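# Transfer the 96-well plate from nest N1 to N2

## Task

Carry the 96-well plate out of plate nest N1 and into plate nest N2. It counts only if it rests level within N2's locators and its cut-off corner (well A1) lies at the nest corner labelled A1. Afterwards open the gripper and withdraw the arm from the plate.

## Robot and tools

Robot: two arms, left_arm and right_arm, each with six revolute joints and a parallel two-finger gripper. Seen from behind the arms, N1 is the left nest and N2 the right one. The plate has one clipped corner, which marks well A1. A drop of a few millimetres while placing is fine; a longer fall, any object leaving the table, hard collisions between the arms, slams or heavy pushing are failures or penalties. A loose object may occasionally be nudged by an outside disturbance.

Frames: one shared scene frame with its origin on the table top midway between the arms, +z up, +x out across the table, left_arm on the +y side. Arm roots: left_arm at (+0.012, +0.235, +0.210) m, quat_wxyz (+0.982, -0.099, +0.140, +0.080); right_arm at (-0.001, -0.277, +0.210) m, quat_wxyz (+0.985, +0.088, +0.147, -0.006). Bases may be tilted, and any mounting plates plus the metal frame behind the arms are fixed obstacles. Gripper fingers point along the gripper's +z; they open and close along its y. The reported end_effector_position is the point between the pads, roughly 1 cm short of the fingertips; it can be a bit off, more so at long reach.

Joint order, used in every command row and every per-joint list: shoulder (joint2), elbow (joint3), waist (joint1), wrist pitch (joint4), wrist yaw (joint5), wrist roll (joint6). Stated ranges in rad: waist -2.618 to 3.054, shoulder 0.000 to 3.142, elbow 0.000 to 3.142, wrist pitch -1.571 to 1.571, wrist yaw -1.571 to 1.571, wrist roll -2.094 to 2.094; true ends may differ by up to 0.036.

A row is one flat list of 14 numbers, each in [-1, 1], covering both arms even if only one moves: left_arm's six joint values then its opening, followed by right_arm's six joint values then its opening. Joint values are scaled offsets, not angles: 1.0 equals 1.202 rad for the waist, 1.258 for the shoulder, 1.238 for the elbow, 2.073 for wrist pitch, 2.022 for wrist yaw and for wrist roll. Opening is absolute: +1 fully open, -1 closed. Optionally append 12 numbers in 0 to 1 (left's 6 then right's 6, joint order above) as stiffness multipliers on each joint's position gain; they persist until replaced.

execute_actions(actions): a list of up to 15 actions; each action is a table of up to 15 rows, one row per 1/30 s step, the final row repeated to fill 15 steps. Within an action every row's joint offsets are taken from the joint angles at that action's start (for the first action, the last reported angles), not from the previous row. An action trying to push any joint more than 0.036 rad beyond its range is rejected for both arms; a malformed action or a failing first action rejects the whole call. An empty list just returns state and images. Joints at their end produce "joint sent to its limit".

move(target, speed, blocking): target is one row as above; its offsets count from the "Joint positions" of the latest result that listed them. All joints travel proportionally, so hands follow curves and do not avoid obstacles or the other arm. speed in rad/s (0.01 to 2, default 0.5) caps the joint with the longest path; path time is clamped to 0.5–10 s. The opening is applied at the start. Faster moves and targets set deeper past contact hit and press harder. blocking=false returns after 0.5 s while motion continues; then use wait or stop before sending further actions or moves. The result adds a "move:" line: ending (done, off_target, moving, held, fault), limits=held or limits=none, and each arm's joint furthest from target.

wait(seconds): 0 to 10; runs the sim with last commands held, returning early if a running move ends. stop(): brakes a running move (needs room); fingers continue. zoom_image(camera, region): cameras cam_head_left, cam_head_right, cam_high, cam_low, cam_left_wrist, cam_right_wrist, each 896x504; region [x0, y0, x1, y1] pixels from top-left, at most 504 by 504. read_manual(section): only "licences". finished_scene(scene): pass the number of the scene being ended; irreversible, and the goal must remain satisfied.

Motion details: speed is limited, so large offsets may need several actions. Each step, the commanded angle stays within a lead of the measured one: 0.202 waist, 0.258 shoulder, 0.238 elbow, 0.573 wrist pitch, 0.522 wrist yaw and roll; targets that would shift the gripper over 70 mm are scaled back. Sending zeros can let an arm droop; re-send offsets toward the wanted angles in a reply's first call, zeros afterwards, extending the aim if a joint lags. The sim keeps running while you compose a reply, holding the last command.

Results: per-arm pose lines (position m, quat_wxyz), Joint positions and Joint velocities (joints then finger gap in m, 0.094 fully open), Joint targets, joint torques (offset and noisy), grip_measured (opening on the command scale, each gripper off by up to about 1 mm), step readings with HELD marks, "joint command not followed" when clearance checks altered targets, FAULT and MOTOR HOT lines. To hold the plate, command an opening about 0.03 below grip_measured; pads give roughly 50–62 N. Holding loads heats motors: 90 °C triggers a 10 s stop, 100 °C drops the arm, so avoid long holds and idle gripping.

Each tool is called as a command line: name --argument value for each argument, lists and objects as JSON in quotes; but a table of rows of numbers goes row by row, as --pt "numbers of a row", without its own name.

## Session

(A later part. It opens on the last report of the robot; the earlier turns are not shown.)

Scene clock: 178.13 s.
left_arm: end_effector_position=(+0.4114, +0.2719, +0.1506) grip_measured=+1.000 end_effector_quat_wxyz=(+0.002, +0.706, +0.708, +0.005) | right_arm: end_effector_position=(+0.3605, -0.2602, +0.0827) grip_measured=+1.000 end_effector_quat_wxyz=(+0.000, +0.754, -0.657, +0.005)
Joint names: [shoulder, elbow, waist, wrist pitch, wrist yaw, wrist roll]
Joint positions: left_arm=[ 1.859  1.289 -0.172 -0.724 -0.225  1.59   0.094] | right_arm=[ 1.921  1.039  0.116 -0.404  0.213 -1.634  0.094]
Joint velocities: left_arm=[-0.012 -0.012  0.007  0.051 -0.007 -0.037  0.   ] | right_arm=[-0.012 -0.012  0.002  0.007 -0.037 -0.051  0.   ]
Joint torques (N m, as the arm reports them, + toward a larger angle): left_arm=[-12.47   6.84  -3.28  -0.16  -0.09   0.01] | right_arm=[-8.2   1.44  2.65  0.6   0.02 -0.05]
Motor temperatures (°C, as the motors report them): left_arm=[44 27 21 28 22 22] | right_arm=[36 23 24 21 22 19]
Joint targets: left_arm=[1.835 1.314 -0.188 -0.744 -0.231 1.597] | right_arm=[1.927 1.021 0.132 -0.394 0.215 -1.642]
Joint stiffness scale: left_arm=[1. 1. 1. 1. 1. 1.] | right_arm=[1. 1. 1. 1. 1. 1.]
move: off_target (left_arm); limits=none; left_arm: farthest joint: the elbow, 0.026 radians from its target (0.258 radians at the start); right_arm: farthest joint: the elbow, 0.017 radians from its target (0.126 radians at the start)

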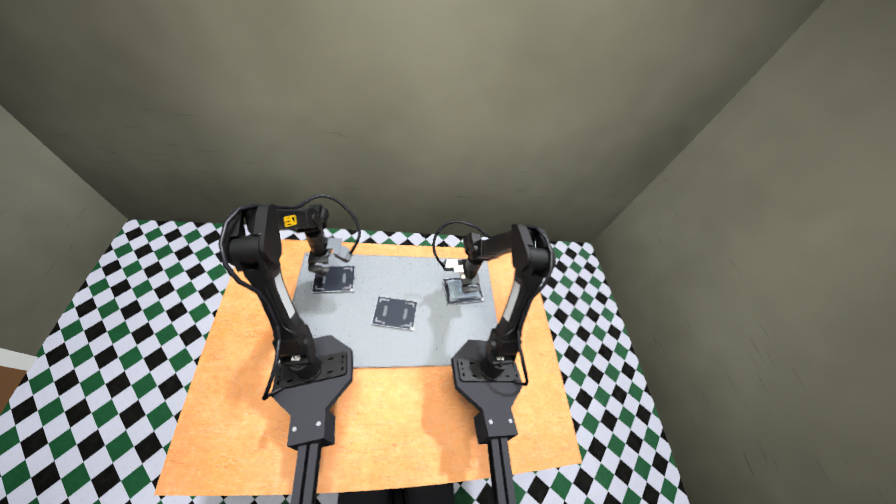

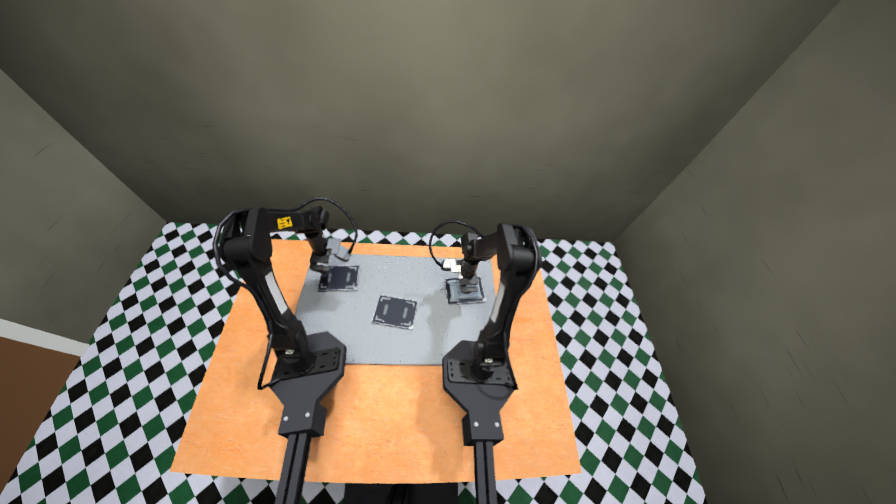

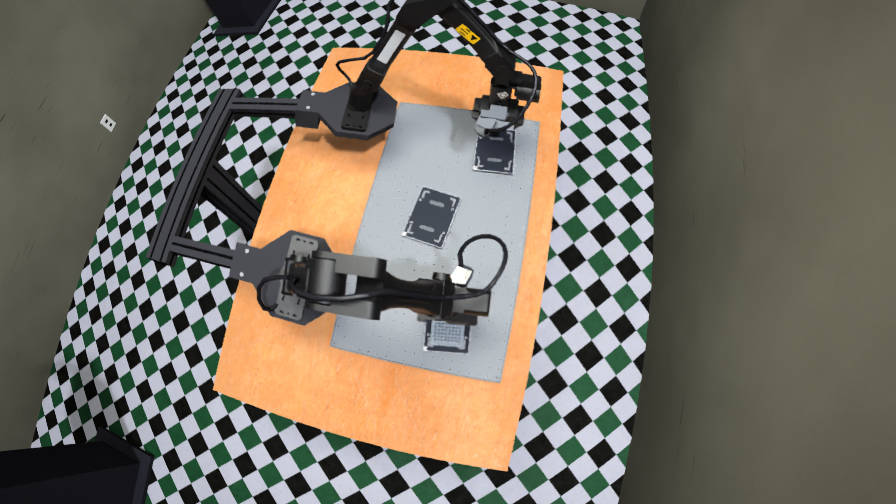

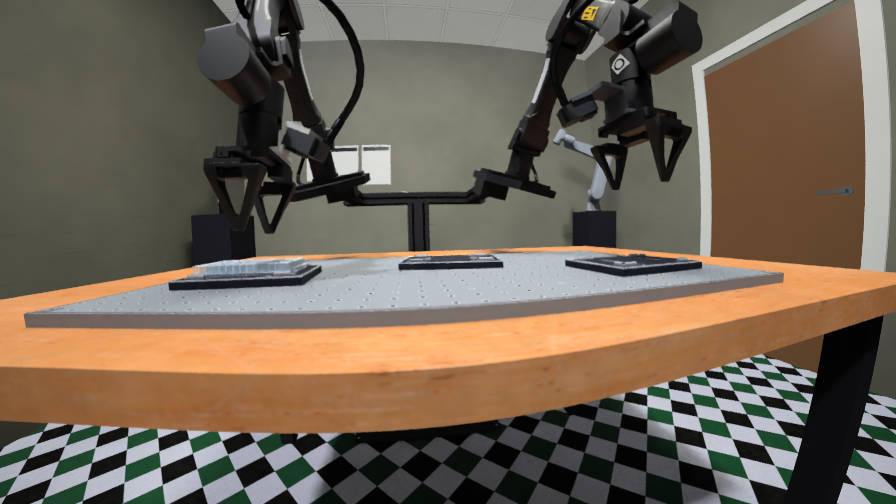

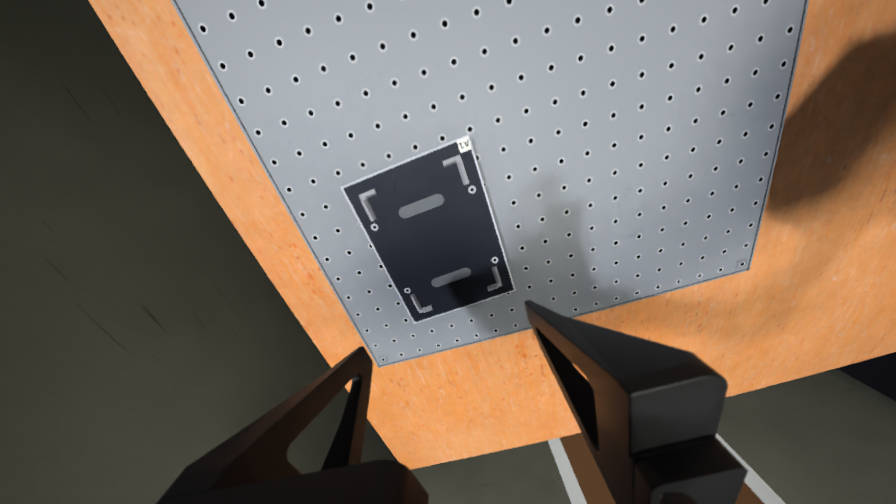

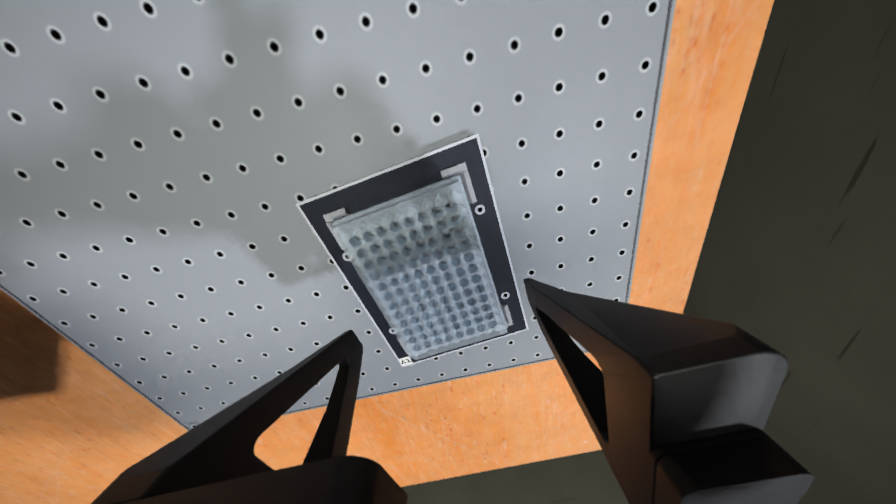

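move --target '[0.160,-0.054,0.051,0.1256,0.013,0.026,1, 0.0875,-0.005,-0.0383,0.0613,-0.007,-0.013,1]' --speed 0.25

zoom_image --camera "cam_right_wrist" --region '[250,130,600,420]'

zoom_image --camera "cam_left_wrist" --region '[250,100,600,420]'

Scene clock: 210.10 s.
left_arm: end_effector_position=(+0.4092, +0.2764, +0.0690) grip_measured=+1.000 end_effector_quat_wxyz=(-0.005, +0.704, +0.710, +0.006) | right_arm: end_effector_position=(+0.3627, -0.2690, +0.0489) grip_measured=+1.000 end_effector_quat_wxyz=(+0.002, +0.747, -0.665, +0.012)
Joint names: [shoulder, elbow, waist, wrist pitch, wrist yaw, wrist roll]
Joint positions: left_arm=[ 2.057  1.236 -0.116 -0.47  -0.219  1.637  0.094] | right_arm=[ 2.024  1.039  0.077 -0.287  0.213 -1.653  0.094]
Joint velocities: left_arm=[-0.002  0.002  0.007 -0.007 -0.051 -0.007  0.   ] | right_arm=[-0.017  0.002 -0.002 -0.022 -0.007  0.022  0.   ]
Joint torques (N m, as the arm reports them, + toward a larger angle): left_arm=[-10.79   2.78  -1.47   0.07   0.19   0.02] | right_arm=[-8.47  1.79  1.04  0.61 -0.16 -0.04]
Motor temperatures (°C, as the motors report them): left_arm=[43 27 21 25 22 22] | right_arm=[36 22 24 22 22 19]
Joint targets: left_arm=[2.061 1.222 -0.110 -0.464 -0.199 1.643] | right_arm=[2.031 1.032 0.070 -0.277 0.199 -1.661]
Joint stiffness scale: left_arm=[1. 1. 1. 1. 1. 1.] | right_arm=[1. 1. 1. 1. 1. 1.]
move: off_target (left_arm); limits=none; left_arm: farthest joint: the wrist yaw, 0.021 radians from its target (0.026 radians at the start); right_arm: farthest joint: the wrist yaw, 0.014 radians from its target (0.014 radians at the start)

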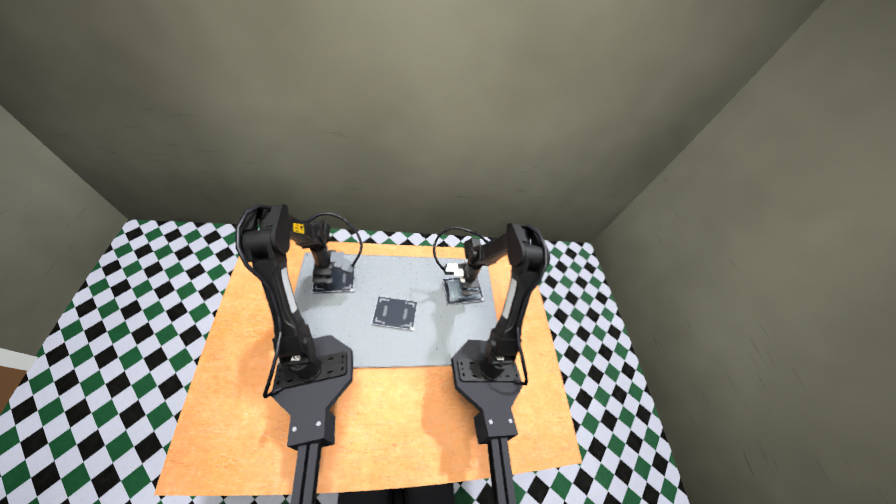

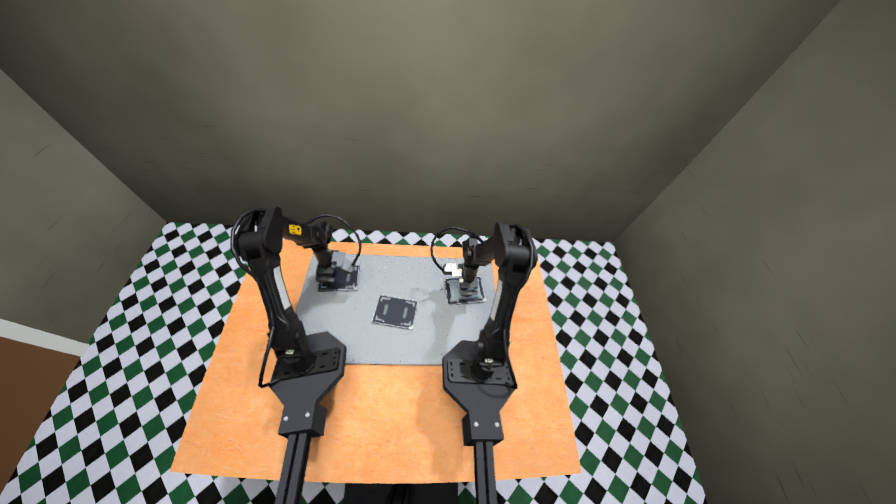

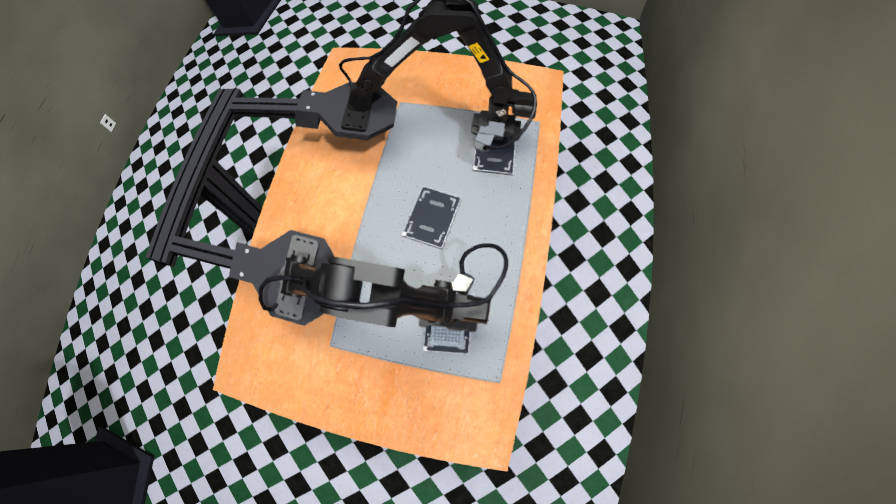

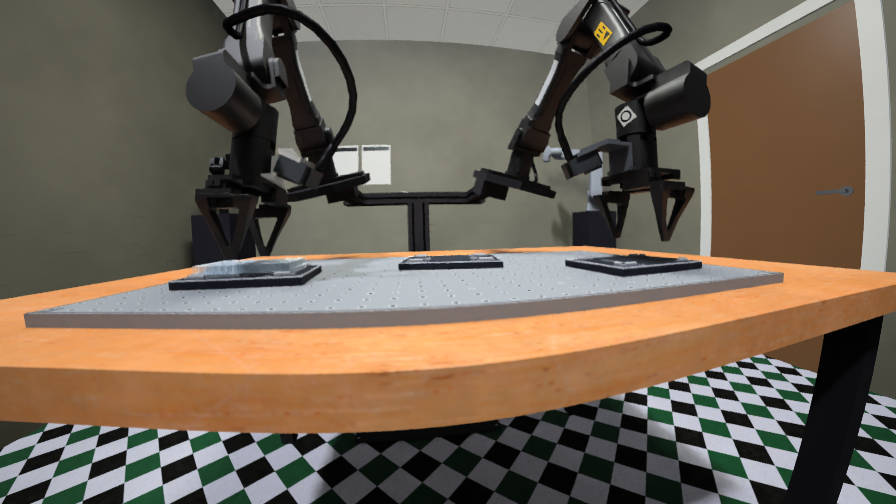

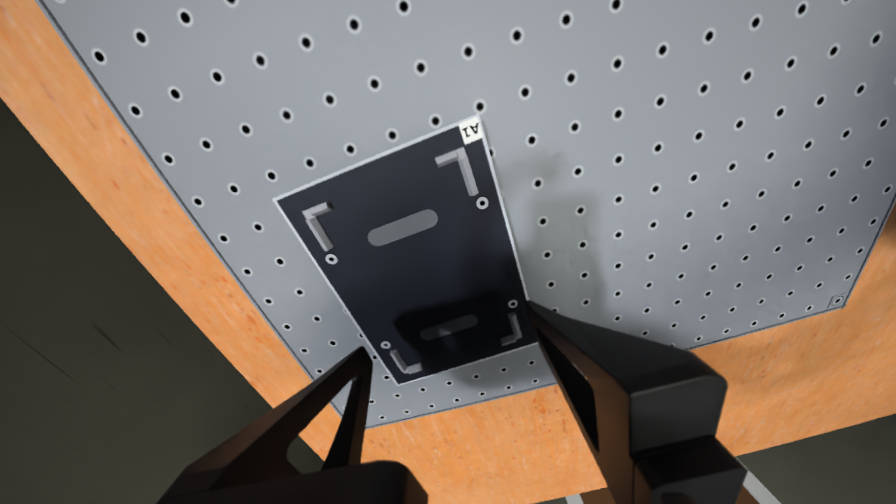

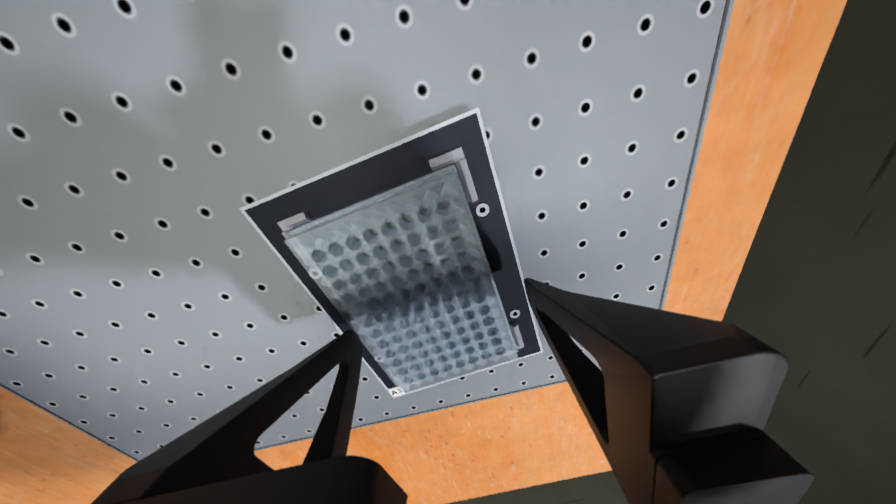

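Region (250, 130, 600, 420) of cam_right_wrist's 896x504 image, scaled by 1.440, with more detail than that image has; it fills the top 418 rows of this view, and the rest is white.

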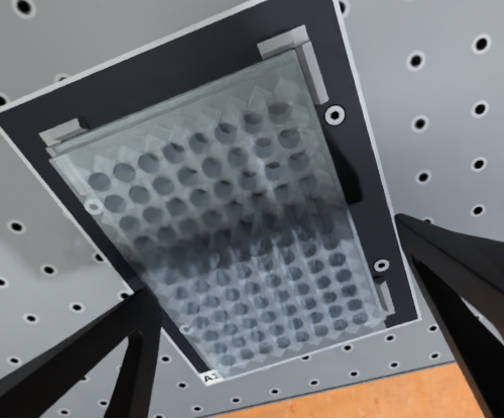

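Region (250, 100, 600, 420) of cam_left_wrist's 896x504 image, scaled by 1.440, with more detail than that image has; it fills the top 461 rows of this view, and the rest is white.

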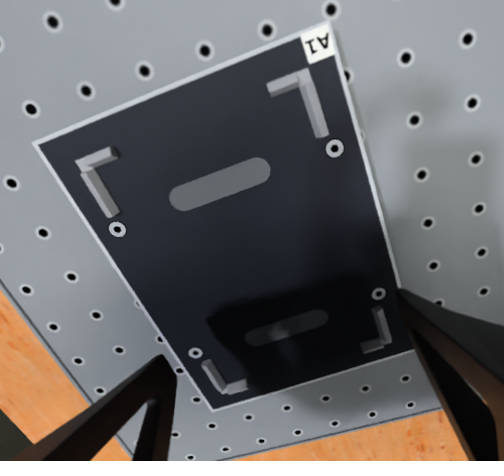

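zoom_image --camera "cam_right_wrist" --region '[280,160,540,400]'

Region (280, 160, 540, 400) of cam_right_wrist's 896x504 image, scaled by 1.938, with more detail than that image has; it fills the top 465 rows of this view, and the rest is white.

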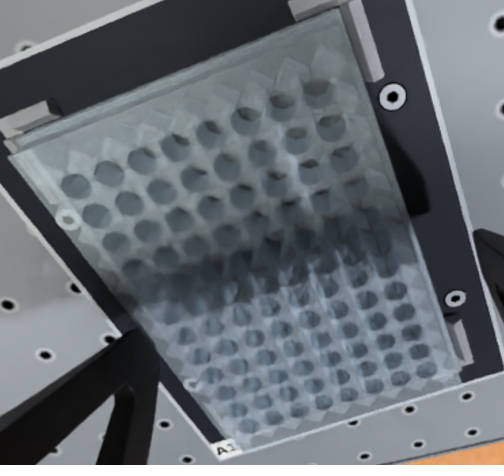

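move --target '[0.003,-0.011,0.005,0.003,0.01,0.003,1, 0.0153,-0.0253,-0.0266,0.0217,-0.0094,-0.0143,1]' --speed 0.05

zoom_image --camera "cam_right_wrist" --region '[280,160,540,400]'

zoom_image --camera "cam_low" --region '[160,200,340,300]'

Scene clock: 244.57 s.
left_arm: end_effector_position=(+0.4093, +0.2764, +0.0690) grip_measured=+1.000 end_effector_quat_wxyz=(-0.004, +0.704, +0.711, +0.006) | right_arm: end_effector_position=(+0.3689, -0.2774, +0.0463) grip_measured=+1.000 end_effector_quat_wxyz=(-0.004, +0.744, -0.667, +0.021)
Joint names: [shoulder, elbow, waist, wrist pitch, wrist yaw, wrist roll]
Joint positions: left_arm=[ 2.057  1.236 -0.116 -0.469 -0.219  1.637  0.094] | right_arm=[ 2.028  1.039  0.053 -0.254  0.21  -1.674  0.094]
Joint velocities: left_arm=[-0.002 -0.007 -0.012  0.007 -0.007  0.037  0.   ] | right_arm=[-0.002 -0.007 -0.012  0.022 -0.007 -0.022  0.   ]
Joint torques (N m, as the arm reports them, + toward a larger angle): left_arm=[-10.76   2.77  -1.48   0.06   0.18   0.02] | right_arm=[-7.81  0.07  0.84  0.71 -0.15 -0.06]
Motor temperatures (°C, as the motors report them): left_arm=[42 25 21 24 23 22] | right_arm=[36 22 24 22 22 19]
Joint targets: left_arm=[2.061 1.222 -0.110 -0.463 -0.199 1.643] | right_arm=[2.043 1.007 0.045 -0.242 0.194 -1.682]
Joint stiffness scale: left_arm=[1. 1. 1. 1. 1. 1.] | right_arm=[1. 1. 1. 1. 1. 1.]
move: off_target (left_arm, right_arm); limits=none; left_arm: farthest joint: the wrist yaw, 0.021 radians from its target (0.021 radians at the start); right_arm: farthest joint: the elbow, 0.031 radians from its target (0.031 radians at the start)

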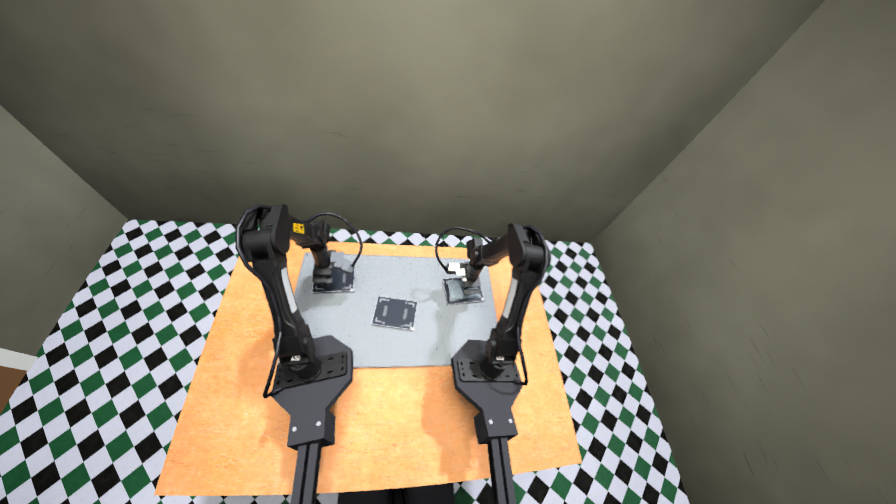

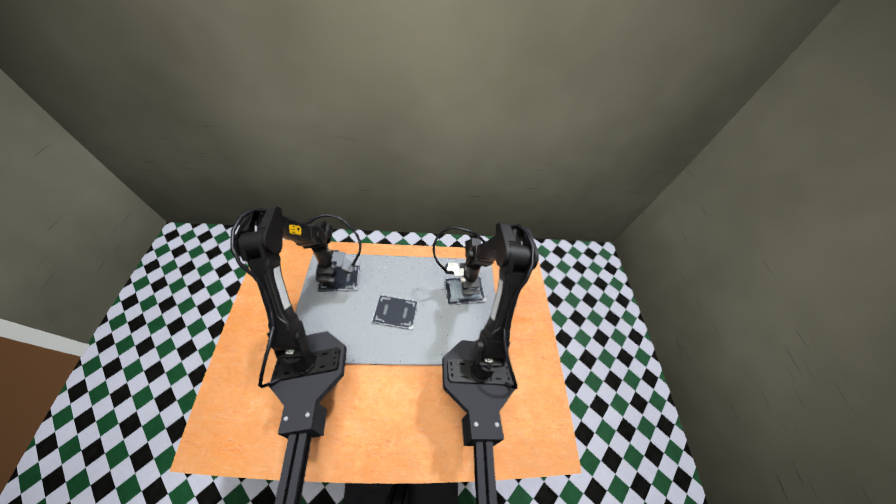

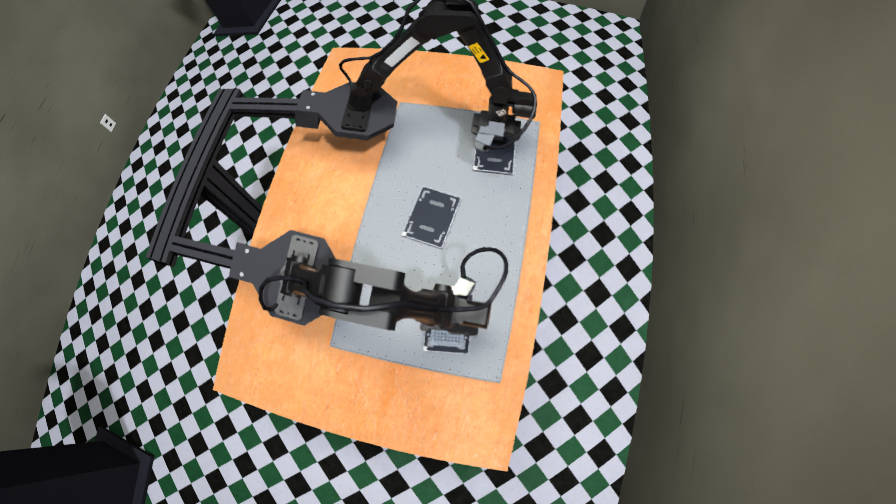

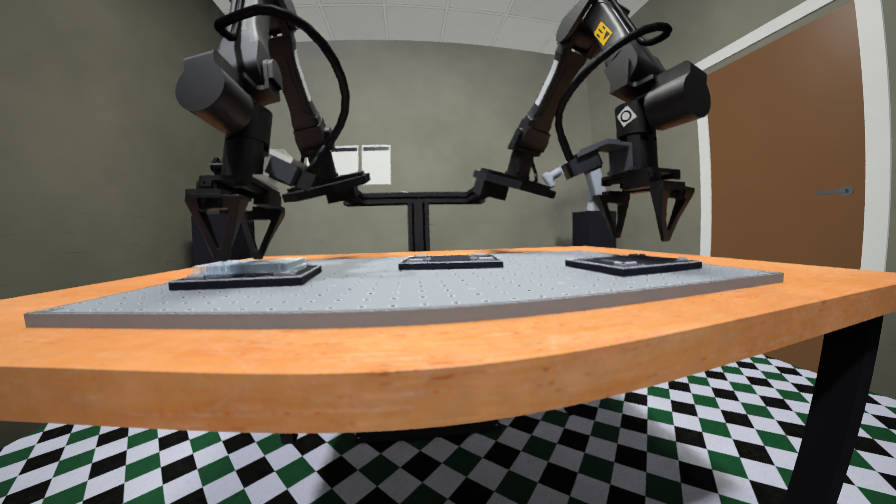

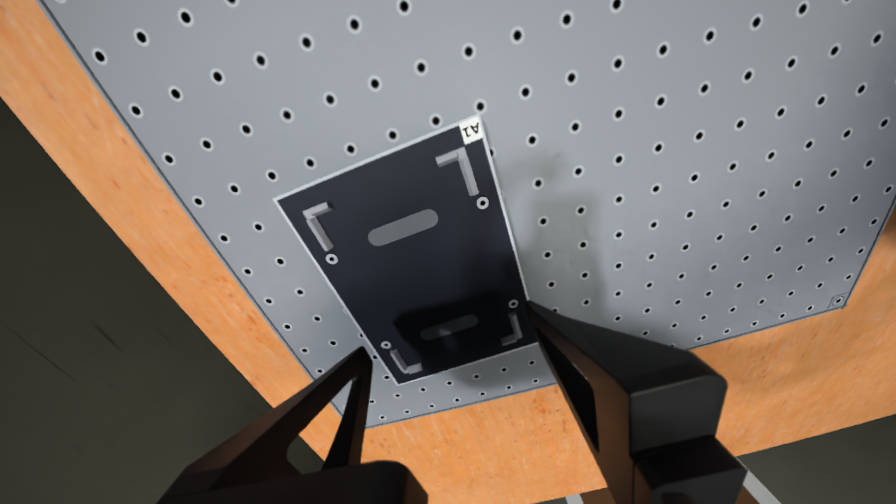

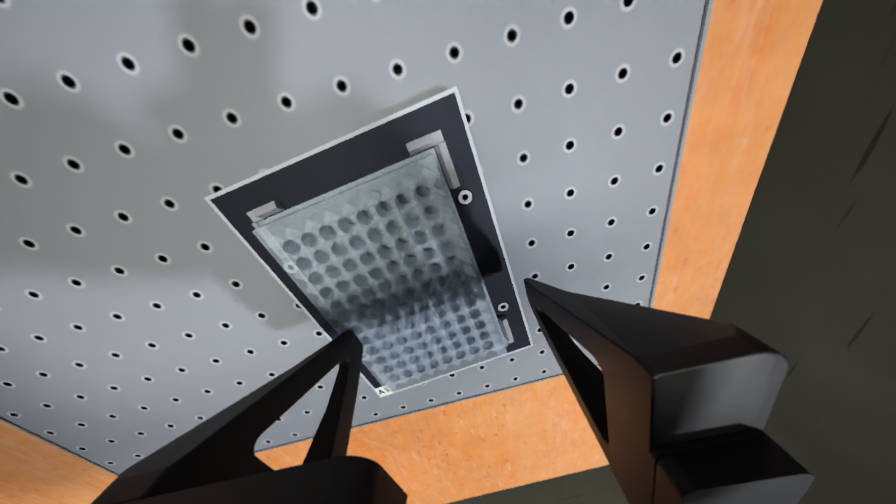

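Region (280, 160, 540, 400) of cam_right_wrist's 896x504 image, scaled by 1.938, with more detail than that image has; it fills the top 465 rows of this view, and the rest is white.

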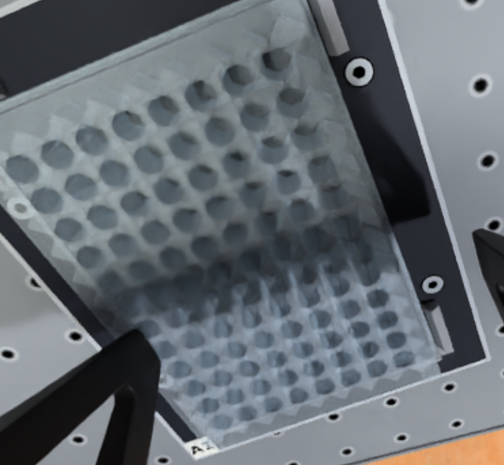

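Region (160, 200, 340, 300) of cam_low's 896x504 image, scaled by 2.800, with more detail than that image has.

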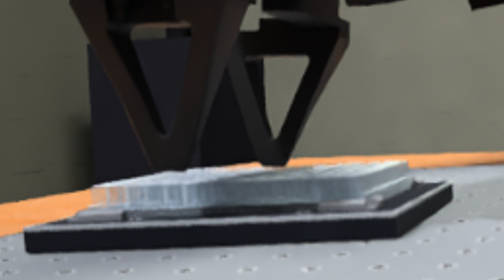

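move --target '[0.003,-0.011,0.005,0.003,0.0,0.003,1, 0.0,-0.005,-0.003,-0.0236,-0.004,-0.002,1]' --speed 0.05

zoom_image --camera "cam_right_wrist" --region '[280,160,540,400]'

Scene clock: 278.37 s.
left_arm: end_effector_position=(+0.4095, +0.2764, +0.0690) grip_measured=+1.000 end_effector_quat_wxyz=(-0.004, +0.704, +0.711, +0.006) | right_arm: end_effector_position=(+0.3603, -0.2775, +0.0462) grip_measured=+1.000 end_effector_quat_wxyz=(+0.007, +0.747, -0.665, +0.009)
Joint names: [shoulder, elbow, waist, wrist pitch, wrist yaw, wrist roll]
Joint positions: left_arm=[ 2.057  1.236 -0.116 -0.468 -0.219  1.637  0.094] | right_arm=[ 2.028  1.039  0.053 -0.29   0.21  -1.674  0.094]
Joint velocities: left_arm=[-0.007  0.012 -0.007 -0.037  0.007  0.007  0.   ] | right_arm=[ 0.007 -0.022 -0.007 -0.081  0.037  0.037  0.   ]
Joint torques (N m, as the arm reports them, + toward a larger angle): left_arm=[-10.76   2.77  -1.48   0.06  -0.03   0.02] | right_arm=[-8.97  1.77  1.16  0.33 -0.07 -0.02]
Motor temperatures (°C, as the motors report them): left_arm=[42 25 21 23 23 22] | right_arm=[36 21 24 22 22 19]
Joint targets: left_arm=[2.061 1.222 -0.110 -0.463 -0.219 1.643] | right_arm=[2.028 1.032 0.049 -0.303 0.202 -1.678]
Joint stiffness scale: left_arm=[1. 1. 1. 1. 1. 1.] | right_arm=[1. 1. 1. 1. 1. 1.]
move: done; limits=none; left_arm: farthest joint: the elbow, 0.013 radians from its target (0.013 radians at the start); right_arm: farthest joint: the wrist pitch, 0.013 radians from its target (0.049 radians at the start)

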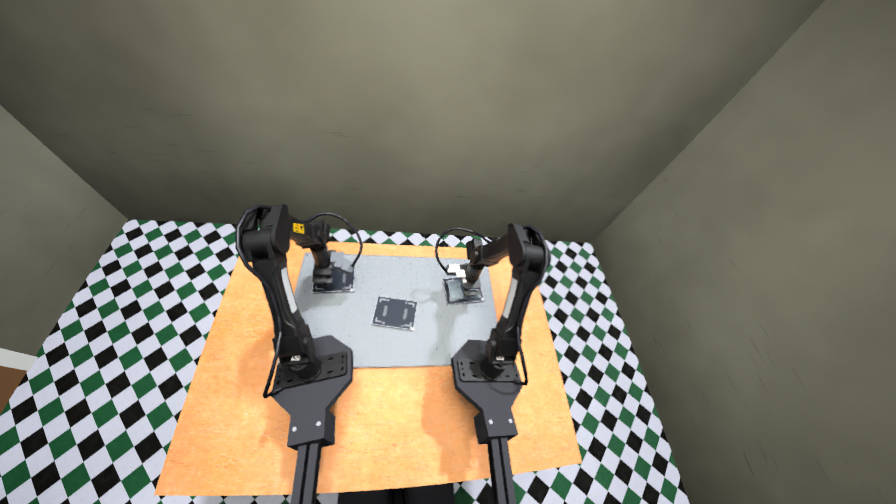

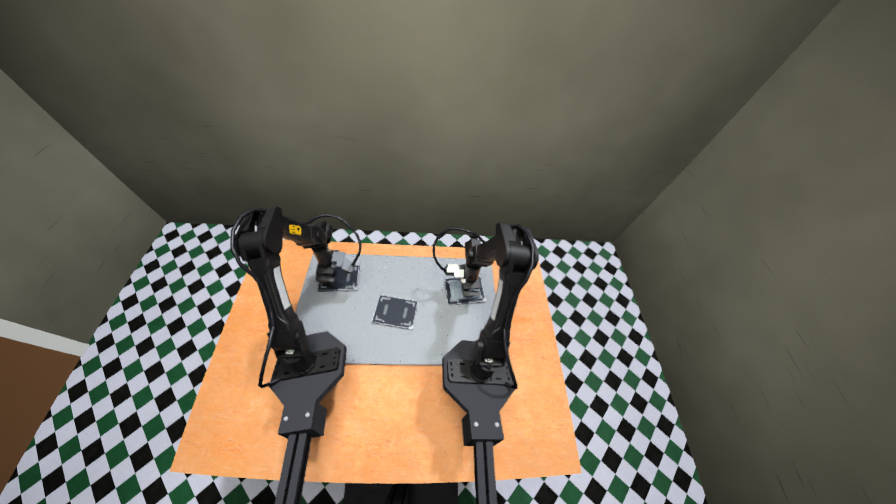

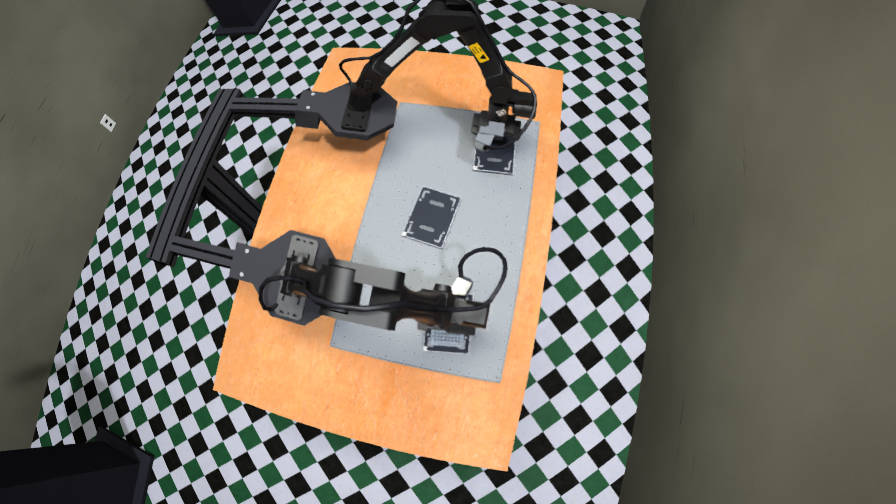

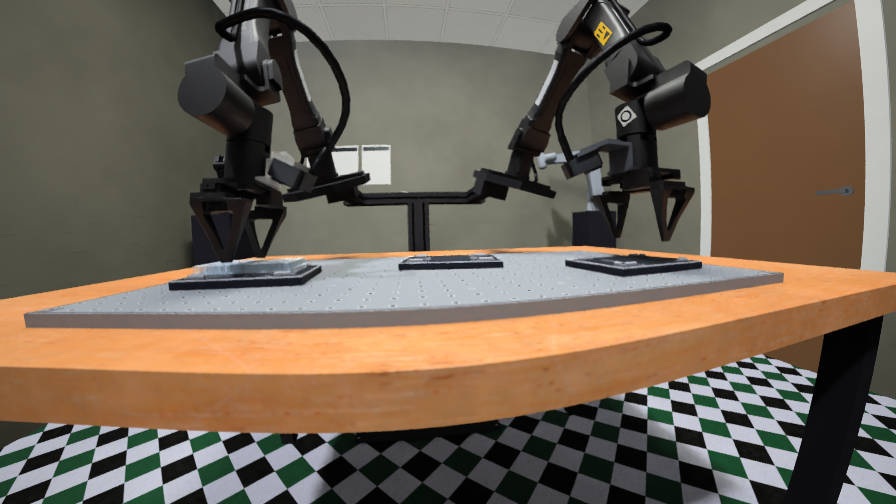

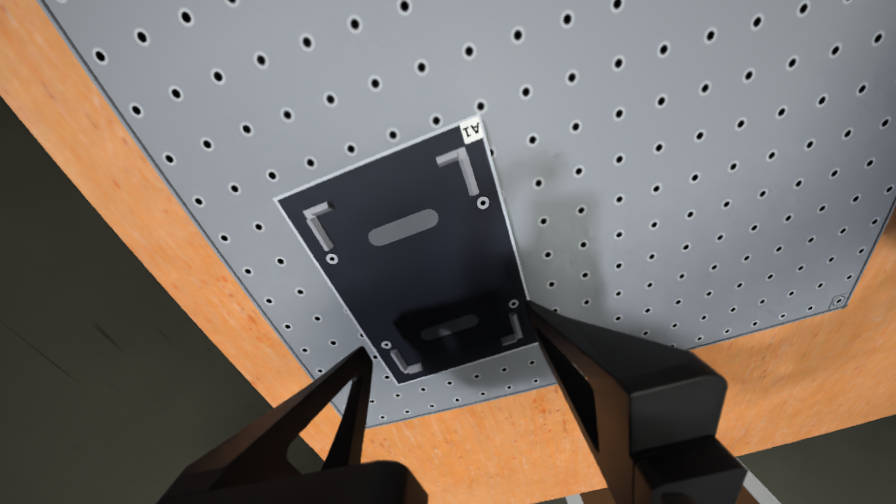

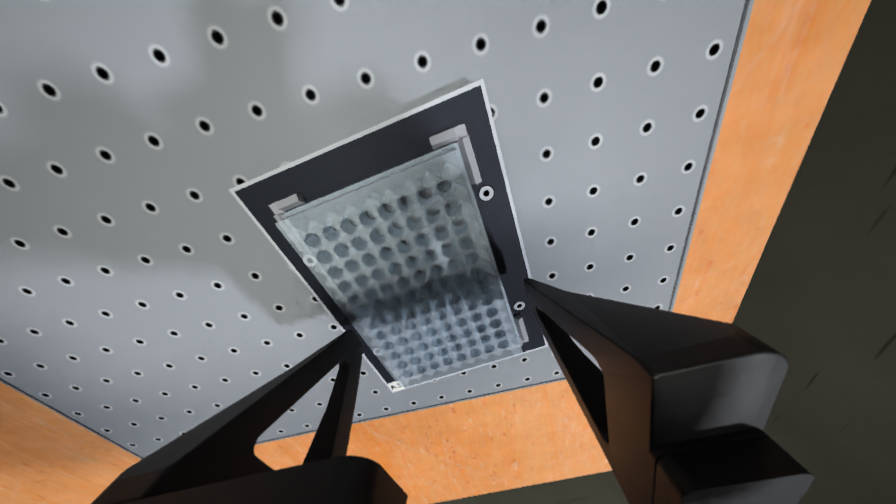

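Region (280, 160, 540, 400) of cam_right_wrist's 896x504 image, scaled by 1.938, with more detail than that image has; it fills the top 465 rows of this view, and the rest is white.

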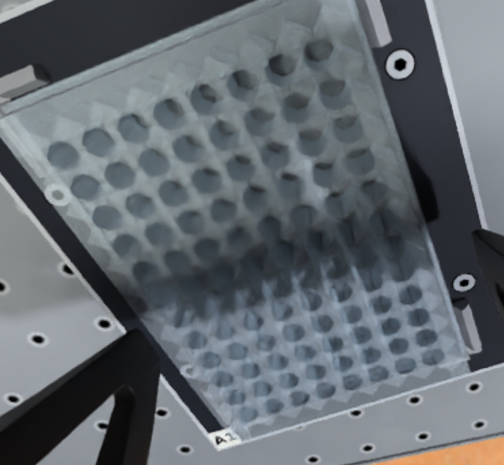

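move --target '[0.003,-0.011,0.005,0.003,0.0,0.003,1, 0.0087,-0.034,0.0,0.0207,-0.0188,0.0,1]' --speed 0.08

zoom_image --camera "cam_right_wrist" --region '[280,160,540,400]'

Scene clock: 341.63 s.
left_arm: end_effector_position=(+0.4096, +0.2765, +0.0690) grip_measured=+1.000 end_effector_quat_wxyz=(-0.004, +0.704, +0.711, +0.006) | right_arm: end_effector_position=(+0.3626, -0.2758, +0.0451) grip_measured=+1.000 end_effector_quat_wxyz=(-0.001, +0.746, -0.666, +0.012)
Joint names: [shoulder, elbow, waist, wrist pitch, wrist yaw, wrist roll]
Joint positions: left_arm=[ 2.057  1.236 -0.116 -0.468 -0.219  1.637  0.094] | right_arm=[ 2.028  1.03   0.053 -0.264  0.202 -1.674  0.094]
Joint velocities: left_arm=[-0.027  0.007 -0.002 -0.037 -0.066  0.051  0.   ] | right_arm=[-0.007 -0.007  0.002 -0.007 -0.037  0.051  0.   ]
Joint torques (N m, as the arm reports them, + toward a larger angle): left_arm=[-10.76   2.77  -1.48   0.06  -0.03   0.02] | right_arm=[-8.16 -0.09  1.4   0.72 -0.33  0.03]
Motor temperatures (°C, as the motors report them): left_arm=[42 24 21 22 22 22] | right_arm=[37 22 24 21 22 19]
Joint targets: left_arm=[2.061 1.222 -0.110 -0.462 -0.219 1.643] | right_arm=[2.039 0.997 0.053 -0.247 0.172 -1.674]
Joint stiffness scale: left_arm=[1. 1. 1. 1. 1. 1.] | right_arm=[1. 1. 1. 1. 1. 1.]
move: off_target (right_arm); limits=none; left_arm: farthest joint: the elbow, 0.013 radians from its target (0.013 radians at the start); right_arm: farthest joint: the elbow, 0.033 radians from its target (0.042 radians at the start)

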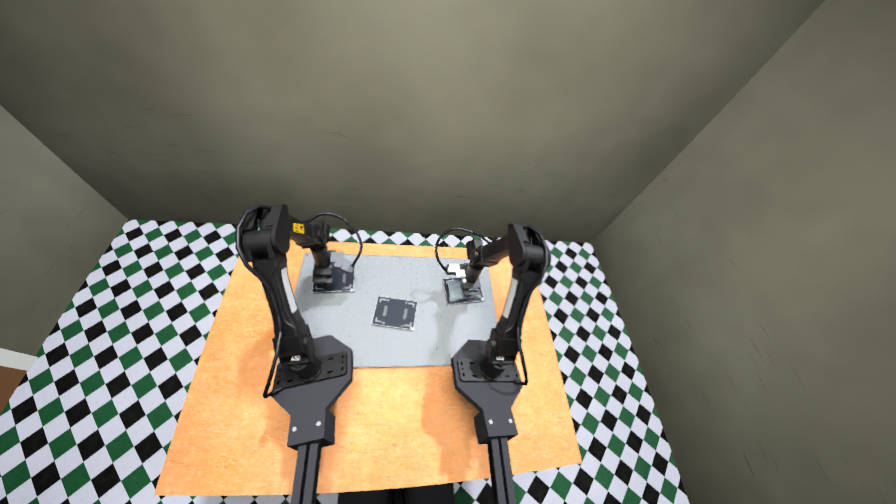

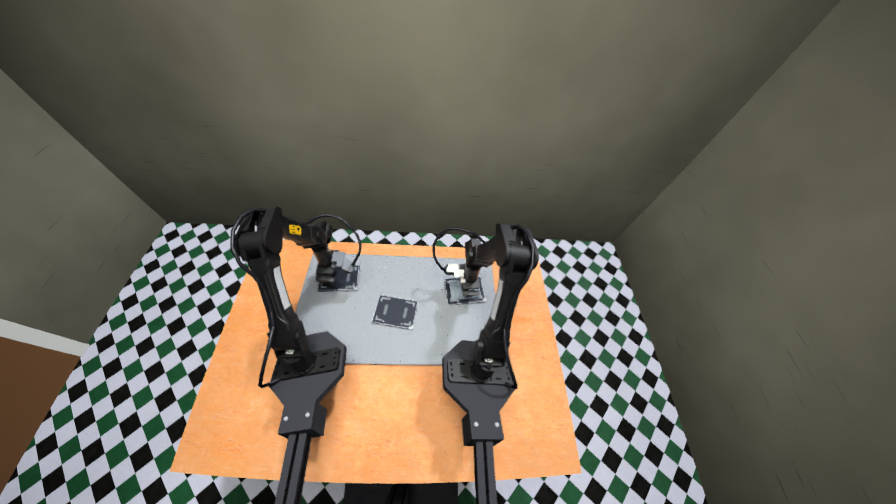

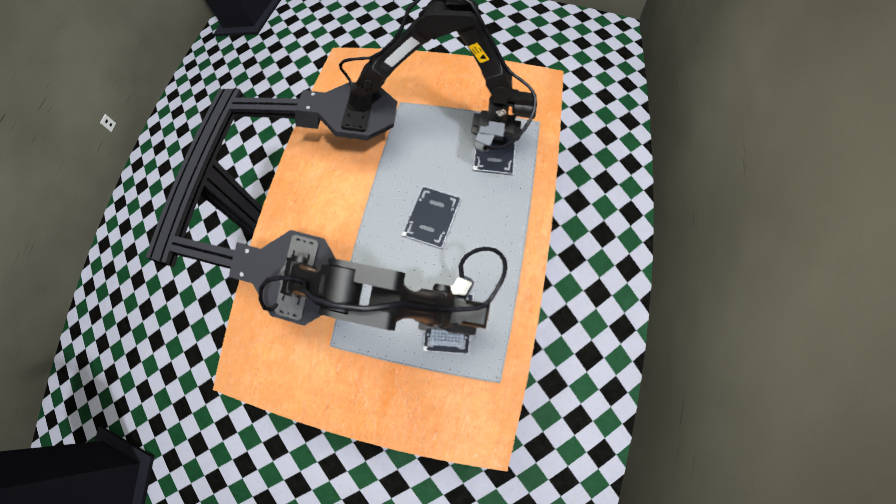

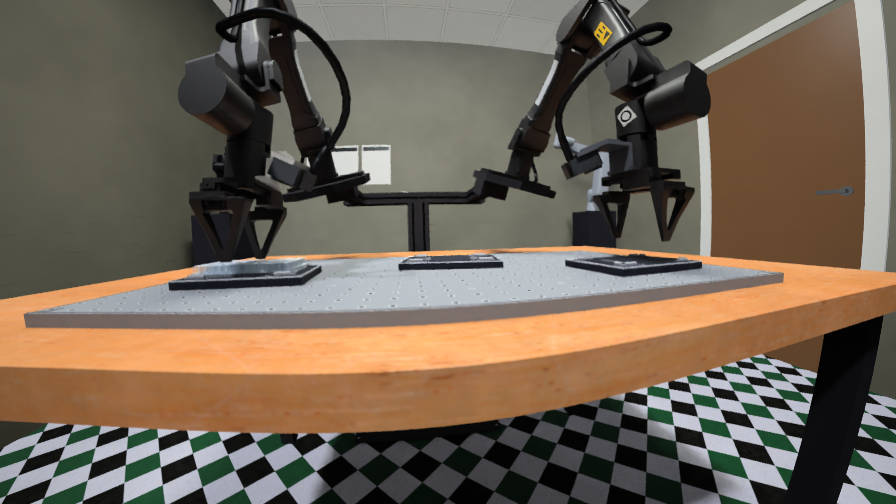

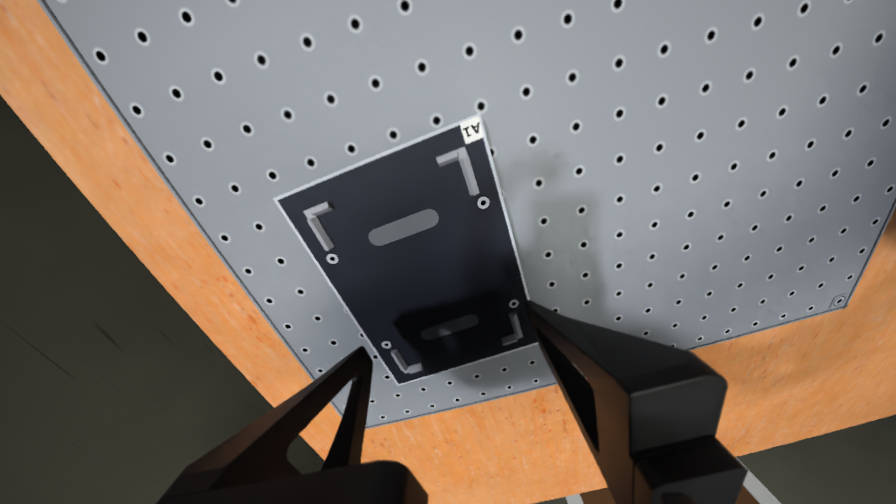

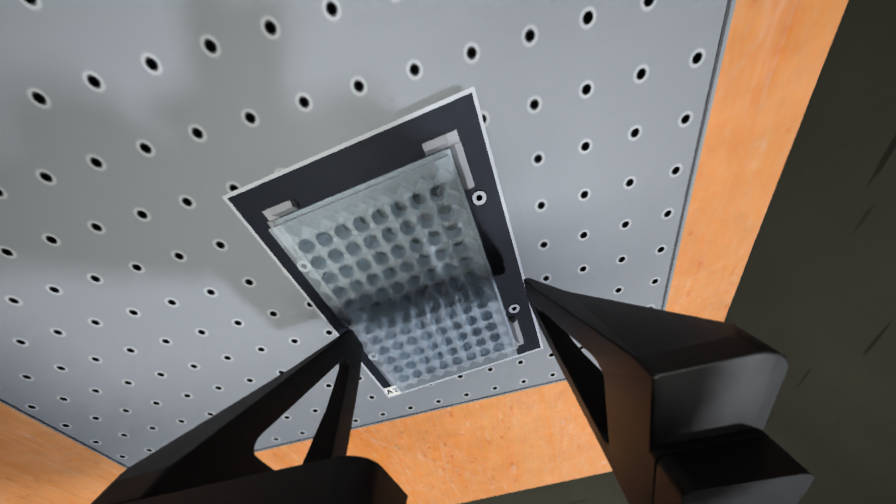

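Region (280, 160, 540, 400) of cam_right_wrist's 896x504 image, scaled by 1.938, with more detail than that image has; it fills the top 465 rows of this view, and the rest is white.

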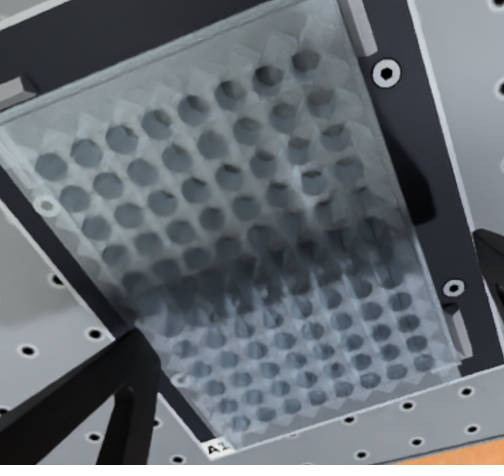

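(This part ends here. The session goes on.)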